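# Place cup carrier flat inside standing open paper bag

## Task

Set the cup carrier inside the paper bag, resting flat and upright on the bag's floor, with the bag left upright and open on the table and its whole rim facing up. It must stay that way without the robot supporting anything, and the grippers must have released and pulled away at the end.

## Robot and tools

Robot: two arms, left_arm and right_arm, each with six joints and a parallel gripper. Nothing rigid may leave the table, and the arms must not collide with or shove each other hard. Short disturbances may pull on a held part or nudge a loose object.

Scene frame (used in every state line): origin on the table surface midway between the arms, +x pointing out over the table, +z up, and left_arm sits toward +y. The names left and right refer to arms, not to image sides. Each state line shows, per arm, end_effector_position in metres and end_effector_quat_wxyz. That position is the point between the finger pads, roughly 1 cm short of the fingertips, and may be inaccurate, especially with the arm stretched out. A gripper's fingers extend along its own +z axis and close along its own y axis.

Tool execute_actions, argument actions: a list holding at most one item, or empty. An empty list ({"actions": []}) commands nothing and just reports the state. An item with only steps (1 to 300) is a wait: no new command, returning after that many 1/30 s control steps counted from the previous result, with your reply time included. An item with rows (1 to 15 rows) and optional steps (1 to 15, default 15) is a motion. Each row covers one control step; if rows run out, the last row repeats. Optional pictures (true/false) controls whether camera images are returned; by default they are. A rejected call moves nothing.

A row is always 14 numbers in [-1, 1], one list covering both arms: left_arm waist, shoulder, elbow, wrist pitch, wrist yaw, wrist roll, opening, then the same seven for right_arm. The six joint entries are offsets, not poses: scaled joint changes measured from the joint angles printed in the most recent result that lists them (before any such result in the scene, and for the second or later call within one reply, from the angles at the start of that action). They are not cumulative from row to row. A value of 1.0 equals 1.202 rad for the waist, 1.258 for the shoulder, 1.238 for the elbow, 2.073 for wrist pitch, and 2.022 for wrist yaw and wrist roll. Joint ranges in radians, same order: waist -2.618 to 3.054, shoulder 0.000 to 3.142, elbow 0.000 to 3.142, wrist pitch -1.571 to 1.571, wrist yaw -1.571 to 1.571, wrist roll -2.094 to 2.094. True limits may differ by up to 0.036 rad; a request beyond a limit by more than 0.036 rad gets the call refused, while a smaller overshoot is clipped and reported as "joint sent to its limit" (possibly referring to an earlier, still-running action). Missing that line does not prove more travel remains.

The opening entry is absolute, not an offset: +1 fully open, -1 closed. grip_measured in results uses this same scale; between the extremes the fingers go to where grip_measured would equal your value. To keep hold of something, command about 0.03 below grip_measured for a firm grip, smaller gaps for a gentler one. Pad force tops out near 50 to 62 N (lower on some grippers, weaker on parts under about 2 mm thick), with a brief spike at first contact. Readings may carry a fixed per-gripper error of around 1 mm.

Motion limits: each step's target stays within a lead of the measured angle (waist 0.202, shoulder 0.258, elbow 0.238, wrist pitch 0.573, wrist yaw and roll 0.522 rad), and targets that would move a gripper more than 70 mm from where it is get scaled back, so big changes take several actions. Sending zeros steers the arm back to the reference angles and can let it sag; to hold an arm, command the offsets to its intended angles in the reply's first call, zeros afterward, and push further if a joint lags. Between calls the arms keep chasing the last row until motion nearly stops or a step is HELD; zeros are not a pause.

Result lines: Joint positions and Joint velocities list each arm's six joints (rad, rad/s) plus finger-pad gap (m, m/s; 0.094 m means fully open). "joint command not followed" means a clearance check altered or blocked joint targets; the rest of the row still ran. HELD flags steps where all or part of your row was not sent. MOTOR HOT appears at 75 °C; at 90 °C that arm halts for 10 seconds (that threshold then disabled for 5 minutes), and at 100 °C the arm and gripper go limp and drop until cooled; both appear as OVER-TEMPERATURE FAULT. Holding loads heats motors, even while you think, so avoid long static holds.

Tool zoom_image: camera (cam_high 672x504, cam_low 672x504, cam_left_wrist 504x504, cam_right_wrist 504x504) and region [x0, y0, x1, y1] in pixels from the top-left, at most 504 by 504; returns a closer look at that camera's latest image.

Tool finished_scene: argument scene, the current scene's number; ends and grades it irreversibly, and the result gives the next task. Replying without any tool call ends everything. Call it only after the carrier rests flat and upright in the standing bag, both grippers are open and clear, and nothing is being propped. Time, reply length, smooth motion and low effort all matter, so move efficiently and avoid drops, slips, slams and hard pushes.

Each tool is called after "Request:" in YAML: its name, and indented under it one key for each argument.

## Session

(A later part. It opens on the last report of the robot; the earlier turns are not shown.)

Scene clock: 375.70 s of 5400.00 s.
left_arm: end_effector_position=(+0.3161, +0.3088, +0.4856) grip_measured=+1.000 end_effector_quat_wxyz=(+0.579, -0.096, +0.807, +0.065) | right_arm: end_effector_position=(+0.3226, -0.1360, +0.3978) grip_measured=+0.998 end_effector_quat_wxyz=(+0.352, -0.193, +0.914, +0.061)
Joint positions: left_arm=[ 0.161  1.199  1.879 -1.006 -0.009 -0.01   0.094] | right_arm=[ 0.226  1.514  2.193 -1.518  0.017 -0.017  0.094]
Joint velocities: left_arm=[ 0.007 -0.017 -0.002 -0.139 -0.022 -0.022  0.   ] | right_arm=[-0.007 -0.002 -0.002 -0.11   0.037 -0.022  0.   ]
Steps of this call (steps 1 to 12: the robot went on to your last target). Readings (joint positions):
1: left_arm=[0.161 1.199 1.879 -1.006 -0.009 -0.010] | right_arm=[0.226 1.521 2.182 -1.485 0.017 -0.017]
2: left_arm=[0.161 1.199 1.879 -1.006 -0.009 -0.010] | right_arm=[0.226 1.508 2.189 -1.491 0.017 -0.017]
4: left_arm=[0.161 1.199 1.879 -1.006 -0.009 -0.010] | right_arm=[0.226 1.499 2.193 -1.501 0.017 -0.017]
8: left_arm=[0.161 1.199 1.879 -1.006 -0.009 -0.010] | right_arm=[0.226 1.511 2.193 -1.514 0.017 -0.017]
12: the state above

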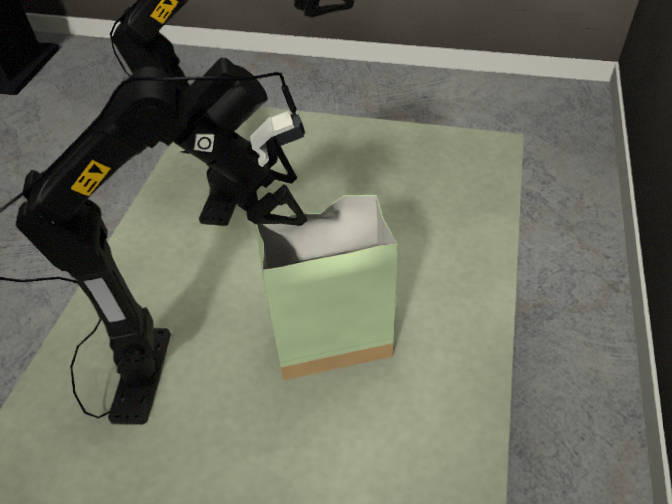

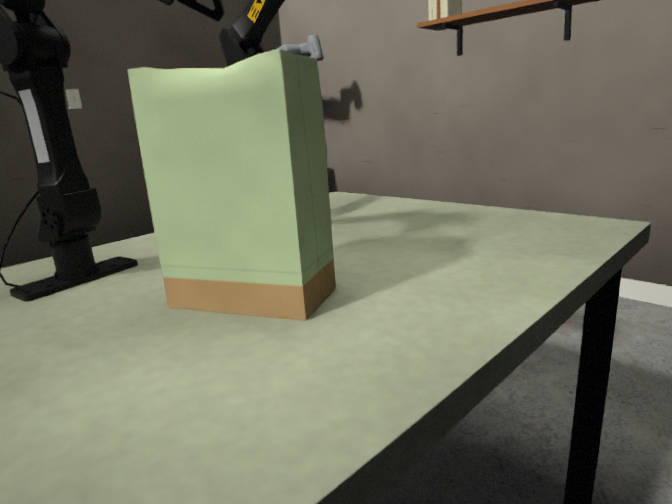

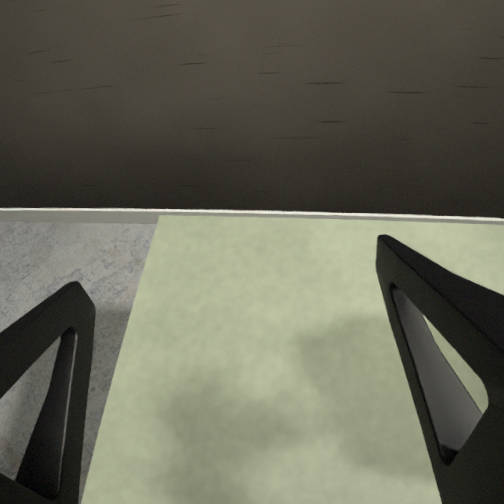

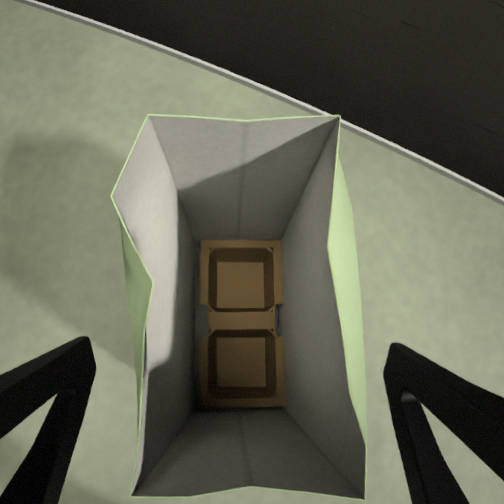

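Request:
execute_actions:
  actions:
    - {"rows":[[0,0,0,0,0,0,1,0.085,0.1,0.12,0,0,0.04,0.2],[0,0,0,0,0,0,1,0.085,0.1,0.12,0,0,0.04,0.2],[0,0,0,0,0,0,1,0.085,0.1,0.12,0,0,0.04,0.2],[0,0,0,0,0,0,1,0.085,0.1,0.12,0,0,0.04,0.2],[0,0,0,0,0,0,1,0.085,0.2,0.11,0,0,0.04,0.2]]}
  pictures: false

Request:
execute_actions:
  actions:
    - {"steps":10}

Scene clock: 386.00 s of 5400.00 s.
left_arm: end_effector_position=(+0.3161, +0.3088, +0.4856) grip_measured=+1.000 end_effector_quat_wxyz=(+0.579, -0.096, +0.807, +0.065) | right_arm: end_effector_position=(+0.3735, -0.0729, +0.3443) grip_measured=+0.203 end_effector_quat_wxyz=(+0.280, -0.211, +0.934, +0.071)
Joint positions: left_arm=[ 0.161  1.199  1.879 -1.006 -0.009 -0.01   0.094] | right_arm=[ 0.323  1.795  2.323 -1.514  0.018  0.052  0.057]
Joint velocities: left_arm=[ 0.012 -0.007  0.007 -0.051 -0.022  0.022  0.   ] | right_arm=[-0.017 -0.12  -0.002 -0.051 -0.066  0.007  0.001]
Steps of this call (steps 1 to 30: the robot went on to your last target; steps 31 to 90: nothing new was sent; then 6.80 s passed at rest; steps 91 to 105: all 15 steps of this action). Readings (joint positions):
91: left_arm=[0.161 1.199 1.879 -1.006 -0.009 -0.010] | right_arm=[0.240 1.532 2.222 -1.536 0.024 -0.005]
92: left_arm=[0.161 1.199 1.879 -1.006 -0.009 -0.010] | right_arm=[0.267 1.559 2.268 -1.539 0.025 0.007]
94: left_arm=[0.161 1.199 1.879 -1.006 -0.009 -0.010] | right_arm=[0.311 1.601 2.311 -1.519 0.020 0.024]
98: left_arm=[0.161 1.199 1.879 -1.006 -0.009 -0.010] | right_arm=[0.323 1.716 2.329 -1.514 0.018 0.042]
105: the state above

Scene clock: 386.33 s of 5400.00 s.
left_arm: end_effector_position=(+0.3161, +0.3088, +0.4856) grip_measured=+1.000 end_effector_quat_wxyz=(+0.579, -0.096, +0.807, +0.065) | right_arm: end_effector_position=(+0.3716, -0.0739, +0.3478) grip_measured=+0.203 end_effector_quat_wxyz=(+0.284, -0.210, +0.933, +0.072)
Joint positions: left_arm=[ 0.161  1.199  1.879 -1.006 -0.009 -0.01   0.094] | right_arm=[ 0.323  1.785  2.323 -1.514  0.018  0.054  0.057]
Joint velocities: left_arm=[-0.007 -0.002 -0.012  0.051 -0.066 -0.037  0.   ] | right_arm=[ 0.017 -0.007 -0.002 -0.051 -0.007 -0.022  0.001]
Steps of this call (steps 1 to 10: the robot went on to your last target). Readings (joint positions):
1: left_arm=[0.161 1.199 1.879 -1.006 -0.009 -0.010] | right_arm=[0.323 1.791 2.323 -1.514 0.018 0.053]
2: left_arm=[0.161 1.199 1.879 -1.006 -0.009 -0.010] | right_arm=[0.323 1.789 2.323 -1.514 0.018 0.053]
4: left_arm=[0.161 1.199 1.879 -1.006 -0.009 -0.010] | right_arm=[0.323 1.786 2.323 -1.514 0.018 0.054]
8: left_arm=[0.161 1.199 1.879 -1.006 -0.009 -0.010] | right_arm=[0.323 1.785 2.323 -1.514 0.018 0.054]
10: the state above

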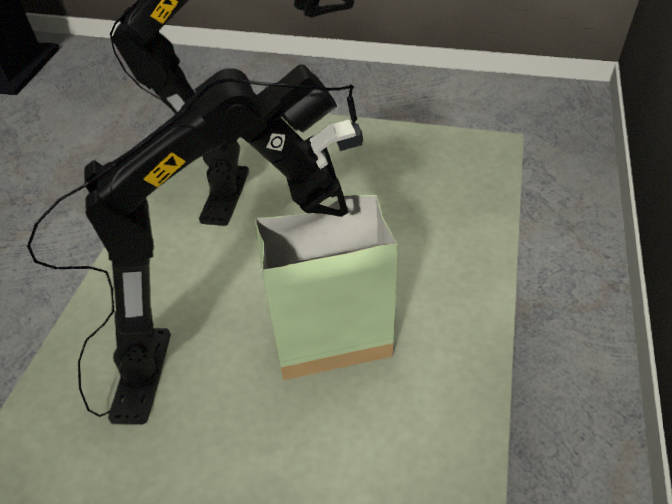

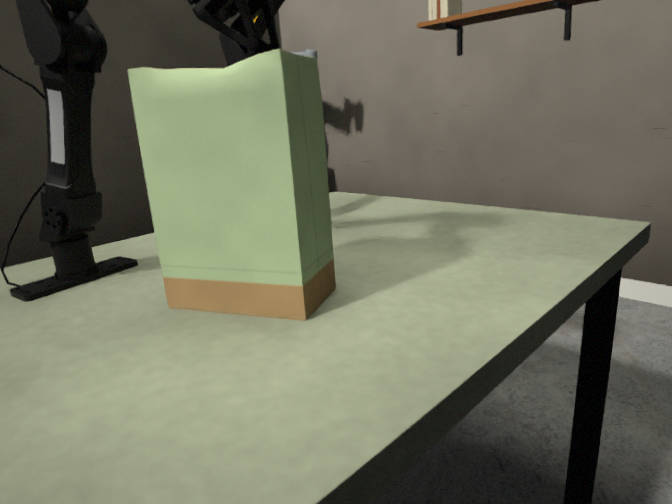

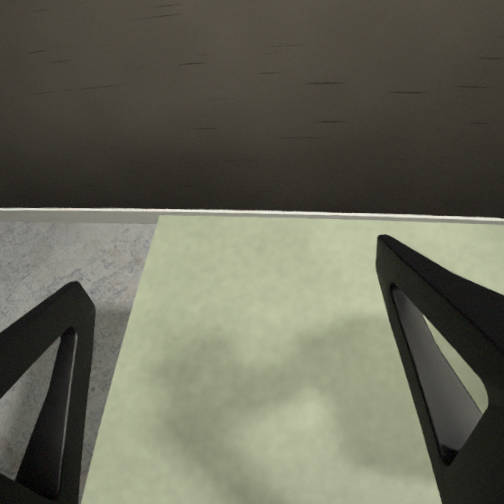

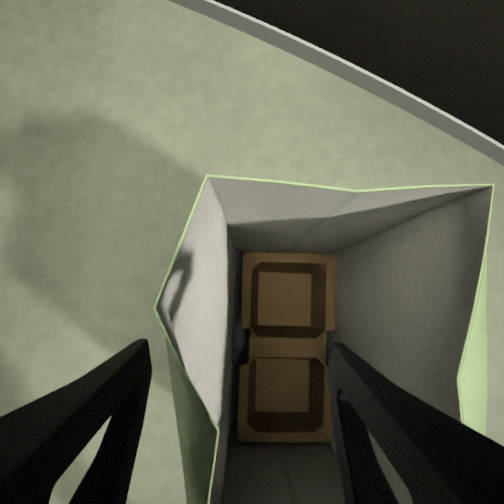

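Request:
execute_actions:
  actions:
    - {"rows":[[0,0,0,0,0,0,1,0.03,-0.05,-0.1,0.03,0,0,0.5],[0,0,0,0,0,0,1,0.03,-0.05,-0.1,0.03,0,0,0.5],[0,0,0,0,0,0,1,0.03,-0.1,-0.2,0.05,0,0,0.5],[0,0,0,0,0,0,1,0.03,-0.1,-0.2,0.05,0,0,0.5],[0,0,0,0,0,0,1,0.03,-0.14,-0.3,0.08,0,0,0.5],[0,0,0,0,0,0,1,0.03,-0.14,-0.3,0.08,0,0,0.5],[0,0,0,0,0,0,1,0.03,-0.155,-0.44,0.115,0,0,0.5]]}
  pictures: false

Request:
execute_actions:
  actions:
    - {"steps":15}

Scene clock: 397.30 s of 5400.00 s.
left_arm: end_effector_position=(+0.3161, +0.3088, +0.4856) grip_measured=+1.000 end_effector_quat_wxyz=(+0.579, -0.096, +0.807, +0.065) | right_arm: end_effector_position=(+0.3381, -0.0805, +0.2578) grip_measured=+0.497 end_effector_quat_wxyz=(+0.205, -0.229, +0.950, +0.052)
Joint positions: left_arm=[ 0.161  1.199  1.879 -1.006 -0.009 -0.01   0.094] | right_arm=[ 0.351  1.605  1.779 -1.318  0.019  0.055  0.07 ]
Joint velocities: left_arm=[ 0.002  0.007  0.002 -0.007  0.037 -0.022  0.   ] | right_arm=[-0.007  0.007  0.002  0.227  0.022 -0.007 -0.001]
Steps of this call (steps 1 to 15: the robot went on to your last target; steps 16 to 90: nothing new was sent; then 7.47 s passed at rest; steps 91 to 105: all 15 steps of this action). Readings (joint positions):
91: left_arm=[0.161 1.199 1.879 -1.006 -0.009 -0.010] | right_arm=[0.326 1.775 2.300 -1.498 0.019 0.055]
92: left_arm=[0.161 1.199 1.879 -1.006 -0.009 -0.010] | right_arm=[0.331 1.760 2.266 -1.486 0.019 0.055]
94: left_arm=[0.161 1.199 1.879 -1.006 -0.009 -0.010] | right_arm=[0.345 1.713 2.159 -1.455 0.019 0.055]
98: left_arm=[0.161 1.199 1.879 -1.006 -0.009 -0.010] | right_arm=[0.351 1.611 1.902 -1.372 0.019 0.055]
105: the state above

Scene clock: 397.80 s of 5400.00 s.
left_arm: end_effector_position=(+0.3161, +0.3088, +0.4856) grip_measured=+1.000 end_effector_quat_wxyz=(+0.579, -0.096, +0.807, +0.065) | right_arm: end_effector_position=(+0.3437, -0.0772, +0.2608) grip_measured=+0.497 end_effector_quat_wxyz=(+0.219, -0.228, +0.947, +0.056)
Joint positions: left_arm=[ 0.161  1.199  1.879 -1.006 -0.009 -0.01   0.094] | right_arm=[ 0.351  1.605  1.779 -1.29   0.019  0.055  0.07 ]
Joint velocities: left_arm=[-0.017  0.007  0.012 -0.037 -0.022 -0.051  0.   ] | right_arm=[-0.012 -0.012 -0.012 -0.139 -0.051  0.022  0.   ]
Steps of this call (steps 1 to 15: the robot went on to your last target). Readings (joint positions):
1: left_arm=[0.161 1.199 1.879 -1.006 -0.009 -0.010] | right_arm=[0.351 1.605 1.779 -1.312 0.019 0.055]
2: left_arm=[0.161 1.199 1.879 -1.006 -0.009 -0.010] | right_arm=[0.351 1.605 1.779 -1.306 0.019 0.055]
4: left_arm=[0.161 1.199 1.879 -1.006 -0.009 -0.010] | right_arm=[0.351 1.605 1.779 -1.300 0.019 0.055]
8: left_arm=[0.161 1.199 1.879 -1.006 -0.009 -0.010] | right_arm=[0.351 1.605 1.779 -1.293 0.019 0.055]
15: the state above

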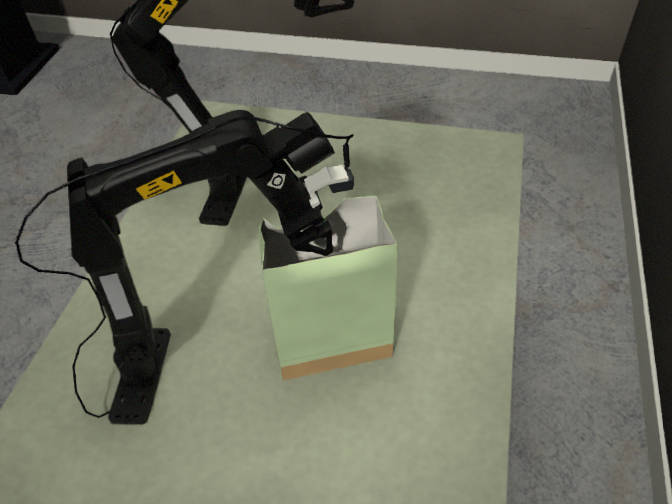

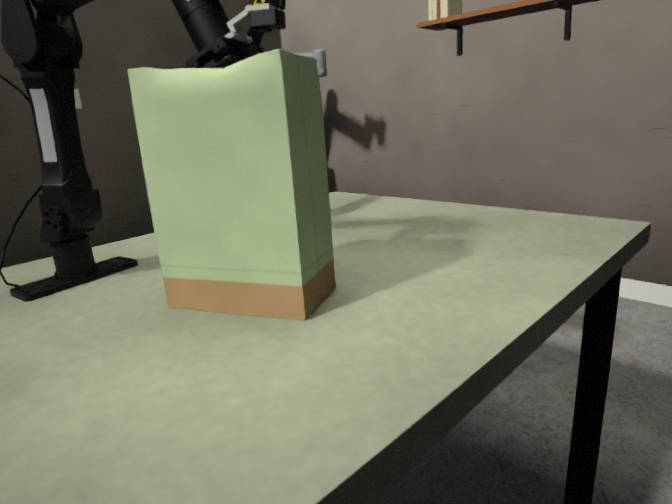

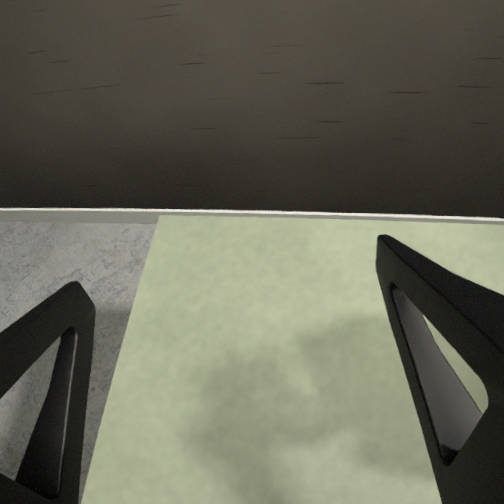

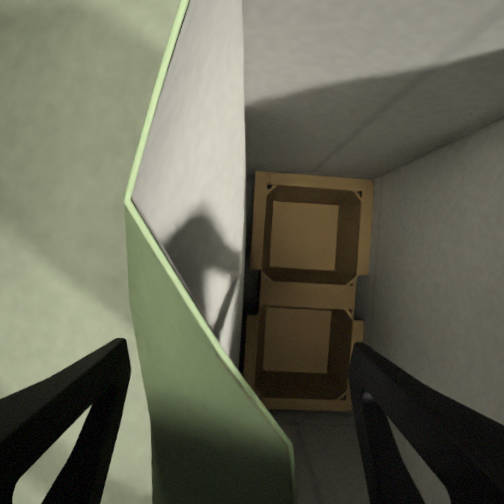

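Request:
execute_actions:
  actions:
    - {"rows":[[0,0,0,0,0,0,1,0.02,0,0,0,0,0,-1]]}
  pictures: false

Request:
execute_actions:
  actions:
    - {"rows":[[0,0,0,0,0,0,1,0.04,0,0.05,-0.03,0,0,-1]]}

Scene clock: 403.63 s of 5400.00 s.
left_arm: end_effector_position=(+0.3161, +0.3088, +0.4856) grip_measured=+1.000 end_effector_quat_wxyz=(+0.579, -0.096, +0.807, +0.065) | right_arm: end_effector_position=(+0.3410, -0.0724, +0.2609) grip_measured=-0.988 end_effector_quat_wxyz=(+0.219, -0.235, +0.945, +0.058)
Joint positions: left_arm=[ 0.161  1.199  1.879 -1.006 -0.009 -0.01   0.094] | right_arm=[ 0.366  1.605  1.779 -1.289  0.019  0.055  0.001]
Joint velocities: left_arm=[ 0.012  0.007  0.007  0.007 -0.081 -0.051  0.   ] | right_arm=[ 0.002  0.002  0.002  0.007  0.022 -0.051  0.   ]
Steps of this call (steps 1 to 15: the robot went on to your last target; steps 16 to 90: nothing new was sent; then 2.33 s passed at rest; steps 91 to 105: all 15 steps of this action). Readings (joint positions):
91: left_arm=[0.161 1.199 1.879 -1.006 -0.009 -0.010] | right_arm=[0.353 1.605 1.779 -1.289 0.019 0.055]
92: left_arm=[0.161 1.199 1.879 -1.006 -0.009 -0.010] | right_arm=[0.356 1.605 1.779 -1.289 0.019 0.055]
94: left_arm=[0.161 1.199 1.879 -1.006 -0.009 -0.010] | right_arm=[0.363 1.605 1.779 -1.289 0.019 0.055]
98: left_arm=[0.161 1.199 1.879 -1.006 -0.009 -0.010] | right_arm=[0.366 1.605 1.779 -1.289 0.019 0.055]
105: the state above

Scene clock: 404.13 s of 5400.00 s.
left_arm: end_effector_position=(+0.3161, +0.3088, +0.4856) grip_measured=+1.000 end_effector_quat_wxyz=(+0.579, -0.096, +0.807, +0.065) | right_arm: end_effector_position=(+0.3288, -0.0623, +0.2672) grip_measured=-0.989 end_effector_quat_wxyz=(+0.213, -0.255, +0.941, +0.061)
Joint positions: left_arm=[ 0.161  1.199  1.879 -1.006 -0.009 -0.01   0.094] | right_arm=[ 0.408  1.606  1.812 -1.33   0.02   0.055  0.001]
Joint velocities: left_arm=[ 0.002 -0.002  0.012  0.022  0.051  0.095  0.   ] | right_arm=[ 0.017  0.017 -0.017  0.007 -0.081 -0.037  0.   ]
Steps of this call (steps 1 to 15: all 15 steps of this action). Readings (joint positions):
1: left_arm=[0.161 1.199 1.879 -1.006 -0.009 -0.010] | right_arm=[0.371 1.605 1.785 -1.296 0.020 0.055]
2: left_arm=[0.161 1.199 1.879 -1.006 -0.009 -0.010] | right_arm=[0.379 1.606 1.793 -1.304 0.020 0.055]
4: left_arm=[0.161 1.199 1.879 -1.006 -0.009 -0.010] | right_arm=[0.399 1.606 1.807 -1.319 0.020 0.055]
8: left_arm=[0.161 1.199 1.879 -1.006 -0.009 -0.010] | right_arm=[0.408 1.606 1.812 -1.329 0.020 0.055]
15: the state above

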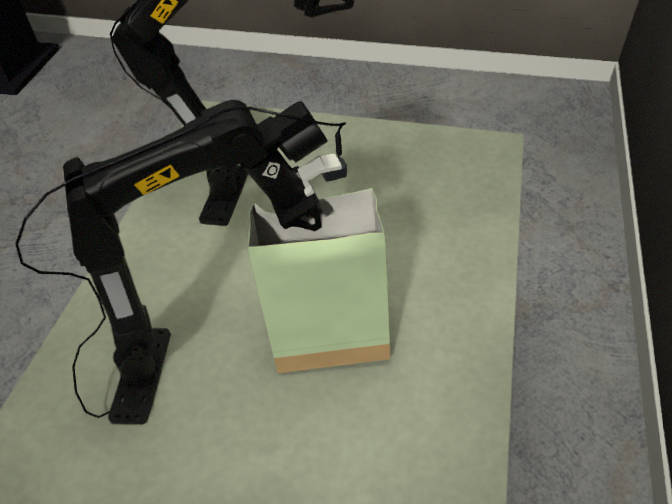

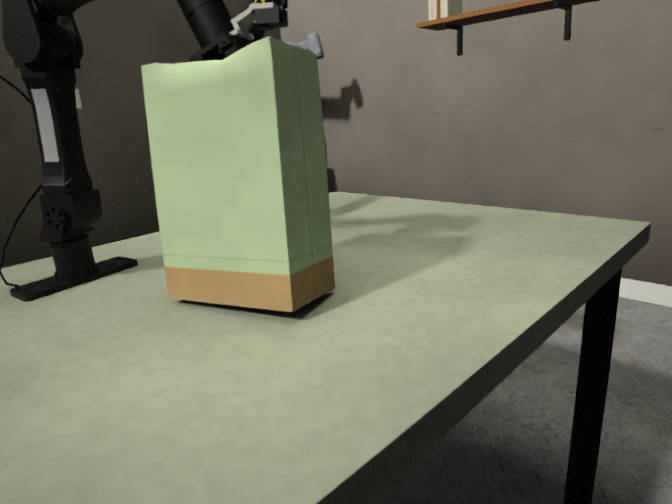

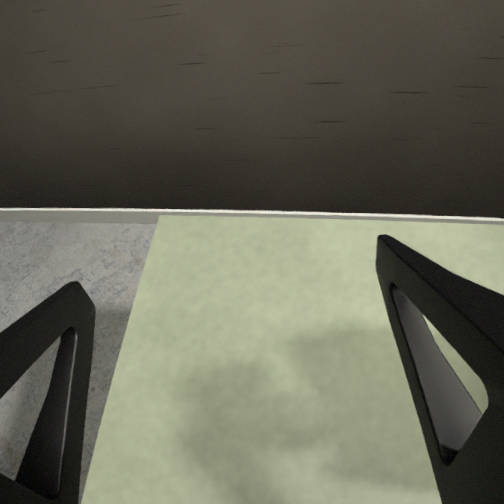

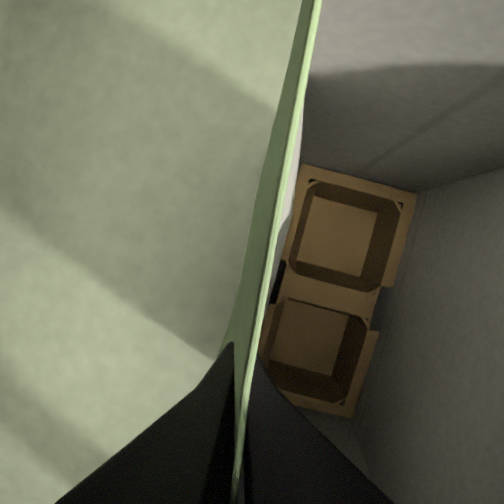

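Wall straightened. Ease back down, release, lift.

Request:
execute_actions:
  actions:
    - {"rows":[[0,0,0,0,0,0,1,-0.02,0,-0.025,0.015,0,0,-1],[0,0,0,0,0,0,1,-0.02,0,-0.025,0.015,0,0,-1],[0,0,0,0,0,0,1,-0.02,0,-0.025,0.015,0,0,-1],[0,0,0,0,0,0,1,-0.02,0,-0.025,0.015,0,0,-1],[0,0,0,0,0,0,1,-0.02,0,-0.025,0.015,0,0,-1],[0,0,0,0,0,0,1,-0.02,0,-0.025,0.015,0,0,-1],[0,0,0,0,0,0,1,-0.02,0,-0.025,0.015,0,0,-0.3]]}
  pictures: false

Request:
execute_actions:
  actions:
    - {"rows":[[0,0,0,0,0,0,1,0,-0.08,0.3,-0.15,0,0,-0.2]]}
  pictures: false

Request:
execute_actions:
  actions:
    - {"rows":[[0,0,0,0,0,0,1,-0.1,-0.22,0,0,0,0,-0.2]]}

Scene clock: 413.70 s of 5400.00 s.
left_arm: end_effector_position=(+0.3161, +0.3088, +0.4856) grip_measured=+1.000 end_effector_quat_wxyz=(+0.579, -0.096, +0.807, +0.065) | right_arm: end_effector_position=(+0.3347, -0.0651, +0.2652) grip_measured=-0.303 end_effector_quat_wxyz=(+0.218, -0.247, +0.942, +0.061)
Joint positions: left_arm=[ 0.161  1.199  1.879 -1.006 -0.009 -0.01   0.094] | right_arm=[ 0.393  1.606  1.799 -1.307  0.02   0.055  0.033]
Joint velocities: left_arm=[ 0.002  0.002 -0.002 -0.081 -0.037 -0.051  0.   ] | right_arm=[ 0.022 -0.007 -0.012 -0.051  0.11  -0.037  0.001]
Steps of this call (steps 1 to 15: the robot went on to your last target; steps 16 to 272: nothing new was sent; steps 273 to 287: all 15 steps of this action). Readings (joint positions):
273: left_arm=[0.161 1.199 1.879 -1.006 -0.009 -0.010] | right_arm=[0.406 1.606 1.810 -1.328 0.020 0.055]
274: left_arm=[0.161 1.199 1.879 -1.006 -0.009 -0.010] | right_arm=[0.403 1.606 1.807 -1.324 0.020 0.055]
276: left_arm=[0.161 1.199 1.879 -1.006 -0.009 -0.010] | right_arm=[0.396 1.606 1.801 -1.317 0.020 0.055]
280: left_arm=[0.161 1.199 1.879 -1.006 -0.009 -0.010] | right_arm=[0.393 1.606 1.799 -1.311 0.020 0.055]
287: the state above

action 0: row 1 of 1 would take right_arm/dright/joint4 (the wrist pitch) more than 0.036 radians past the lower end of its range (-1.571 radians), so nothing of the call was run and nothing moved. Give that column a number nearer 0 in that row, or first move the joint away from that end.

Scene clock: 414.20 s of 5400.00 s.
left_arm: end_effector_position=(+0.3161, +0.3088, +0.4856) grip_measured=+1.000 end_effector_quat_wxyz=(+0.579, -0.096, +0.807, +0.065) | right_arm: end_effector_position=(+0.3061, -0.1259, +0.3601) grip_measured=-0.203 end_effector_quat_wxyz=(+0.358, -0.183, +0.912, +0.085)
Joint positions: left_arm=[ 0.161  1.199  1.879 -1.006 -0.009 -0.01   0.094] | right_arm=[ 0.278  1.318  1.801 -1.3    0.018  0.055  0.037]
Joint velocities: left_arm=[-0.017 -0.002 -0.022 -0.022  0.037 -0.051  0.   ] | right_arm=[-0.012  0.085  0.007 -0.022  0.007 -0.022  0.   ]
Steps of this call (steps 1 to 15: all 15 steps of this action). Readings (joint positions):
1: left_arm=[0.161 1.199 1.879 -1.006 -0.009 -0.010] | right_arm=[0.385 1.592 1.794 -1.302 0.015 0.055]
2: left_arm=[0.161 1.199 1.879 -1.006 -0.009 -0.010] | right_arm=[0.368 1.567 1.784 -1.300 0.013 0.055]
4: left_arm=[0.161 1.199 1.879 -1.006 -0.009 -0.010] | right_arm=[0.323 1.493 1.779 -1.300 0.013 0.055]
8: left_arm=[0.161 1.199 1.879 -1.006 -0.009 -0.010] | right_arm=[0.278 1.332 1.790 -1.299 0.018 0.055]
15: the state above

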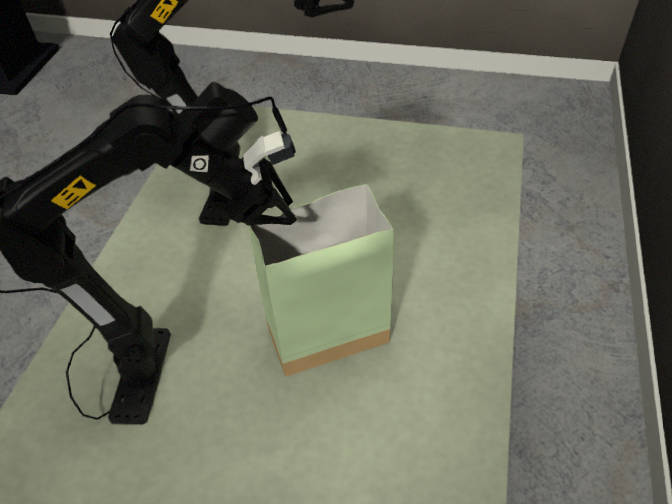

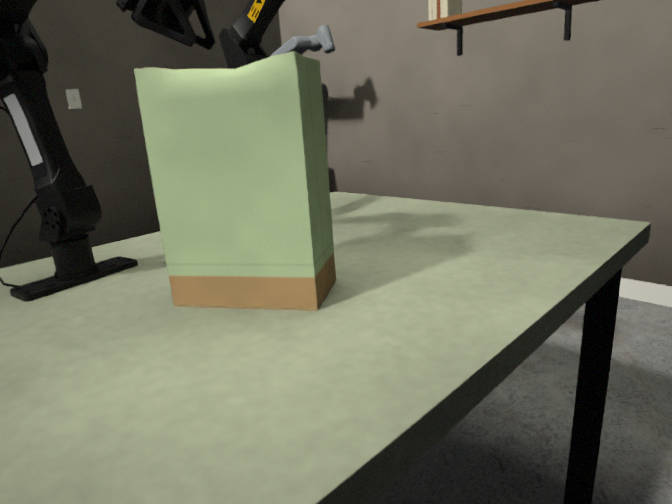

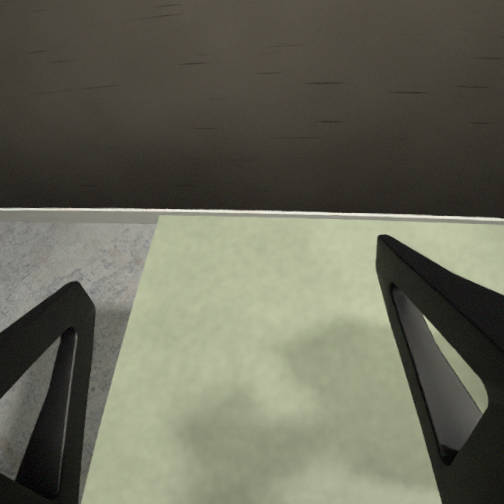

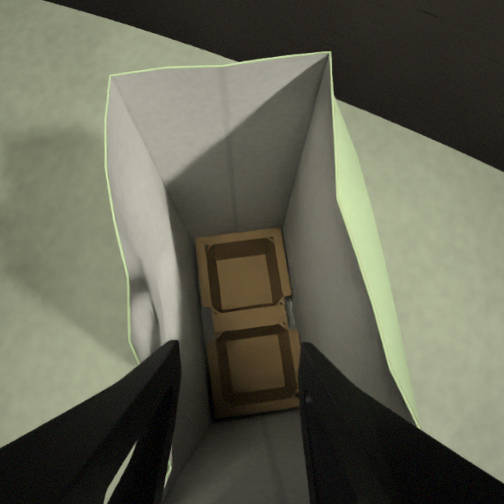

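Request:
execute_actions:
  actions:
    - {"rows":[[0,0,0,0,0,0,1,0,-0.25,0.12,0,0,0,-0.2],[0,0,0,0,0,0,1,0,-0.25,0.12,0,0,0,-0.2],[0,0,0,0,0,0,1,0,-0.25,0.12,0,0,0,-0.2],[0,0,0,0,0,0,1,0,-0.25,0.12,0,0,0,-0.2],[0,0,0,0,0,0,1,-0.7,-0.25,0.12,0,0,0,-0.2]]}
  pictures: false

Request:
execute_actions:
  actions:
    - {"steps":15}

Request:
zoom_image:
  camera: "cam_high"
  region: [220,150,420,310]

Scene clock: 422.90 s of 5400.00 s.
left_arm: end_effector_position=(+0.3161, +0.3088, +0.4856) grip_measured=+1.000 end_effector_quat_wxyz=(+0.579, -0.096, +0.807, +0.065) | right_arm: end_effector_position=(+0.2163, -0.3079, +0.4946) grip_measured=-0.203 end_effector_quat_wxyz=(+0.581, +0.117, +0.803, -0.057)
Joint positions: left_arm=[ 0.161  1.199  1.879 -1.006 -0.009 -0.01   0.094] | right_arm=[-0.401  0.979  1.949 -1.294  0.02   0.055  0.037]
Joint velocities: left_arm=[ 0.002  0.012 -0.002 -0.007  0.022 -0.051  0.   ] | right_arm=[-2.176 -0.012 -0.022 -0.007  0.095 -0.037 -0.   ]
Steps of this call (steps 1 to 15: the robot went on to your last target; steps 16 to 90: nothing new was sent; then 5.20 s passed at rest; steps 91 to 105: all 15 steps of this action). Readings (joint positions):
91: left_arm=[0.161 1.199 1.879 -1.006 -0.009 -0.010] | right_arm=[0.278 1.313 1.803 -1.300 0.018 0.055]
92: left_arm=[0.161 1.199 1.879 -1.006 -0.009 -0.010] | right_arm=[0.278 1.298 1.804 -1.300 0.018 0.055]
94: left_arm=[0.161 1.199 1.879 -1.006 -0.009 -0.010] | right_arm=[0.278 1.246 1.819 -1.300 0.018 0.055]
98: left_arm=[0.161 1.199 1.879 -1.006 -0.009 -0.010] | right_arm=[0.120 1.110 1.876 -1.300 0.010 0.055]
105: the state above

Scene clock: 423.40 s of 5400.00 s.
left_arm: end_effector_position=(+0.3161, +0.3088, +0.4856) grip_measured=+1.000 end_effector_quat_wxyz=(+0.579, -0.096, +0.807, +0.065) | right_arm: end_effector_position=(+0.2111, -0.3386, +0.4924) grip_measured=-0.203 end_effector_quat_wxyz=(+0.570, +0.180, +0.795, -0.101)
Joint positions: left_arm=[ 0.161  1.199  1.879 -1.006 -0.009 -0.01   0.094] | right_arm=[-0.553  0.991  1.949 -1.294  0.023  0.055  0.037]
Joint velocities: left_arm=[ 0.012  0.002  0.007 -0.007 -0.081 -0.022  0.   ] | right_arm=[ 0.002 -0.002 -0.012 -0.051 -0.007 -0.022  0.001]
Steps of this call (steps 1 to 15: the robot went on to your last target). Readings (joint positions):
1: left_arm=[0.161 1.199 1.879 -1.006 -0.009 -0.010] | right_arm=[-0.467 0.980 1.949 -1.294 0.021 0.055]
2: left_arm=[0.161 1.199 1.879 -1.006 -0.009 -0.010] | right_arm=[-0.510 0.984 1.949 -1.294 0.023 0.055]
4: left_arm=[0.161 1.199 1.879 -1.006 -0.009 -0.010] | right_arm=[-0.543 0.989 1.949 -1.294 0.023 0.055]
8: left_arm=[0.161 1.199 1.879 -1.006 -0.009 -0.010] | right_arm=[-0.552 0.991 1.949 -1.294 0.023 0.055]
15: the state above

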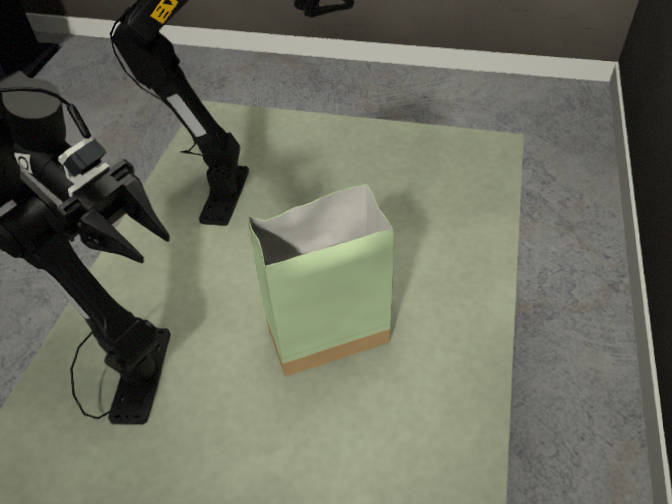

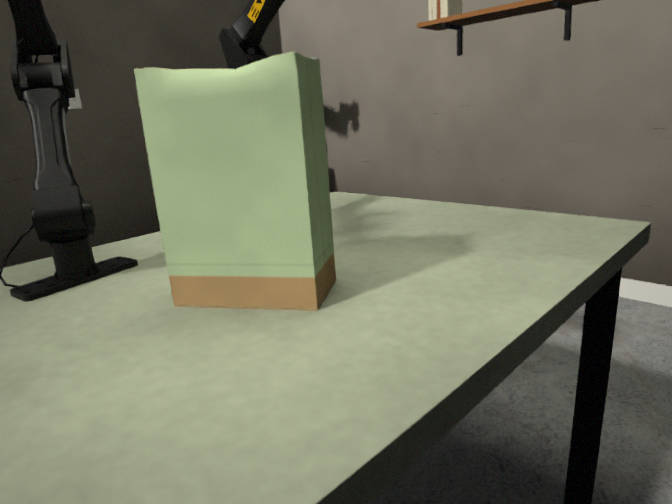

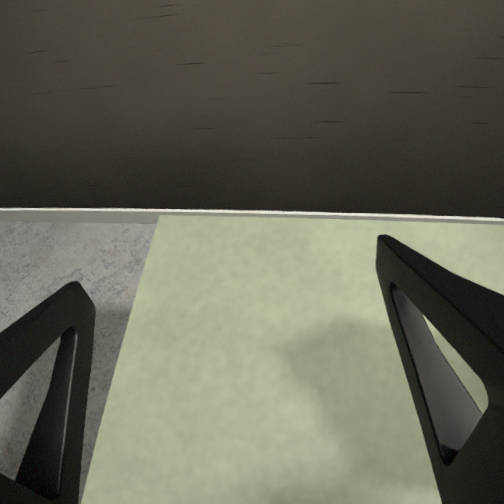

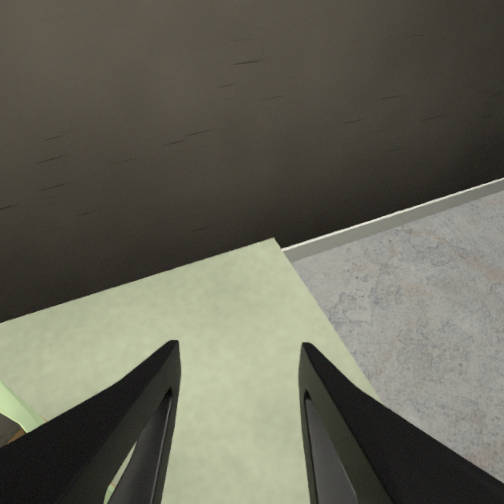

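Region (220, 150, 420, 310) of cam_high's 672x504 image, scaled by 2.520, with more detail than that image has; it fills the top 403 rows of this view, and the rest is white.

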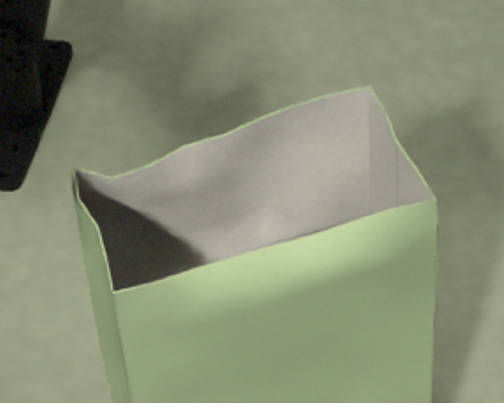

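Request:
finished_scene:
  scene: 1

The scene is finished: the task was done.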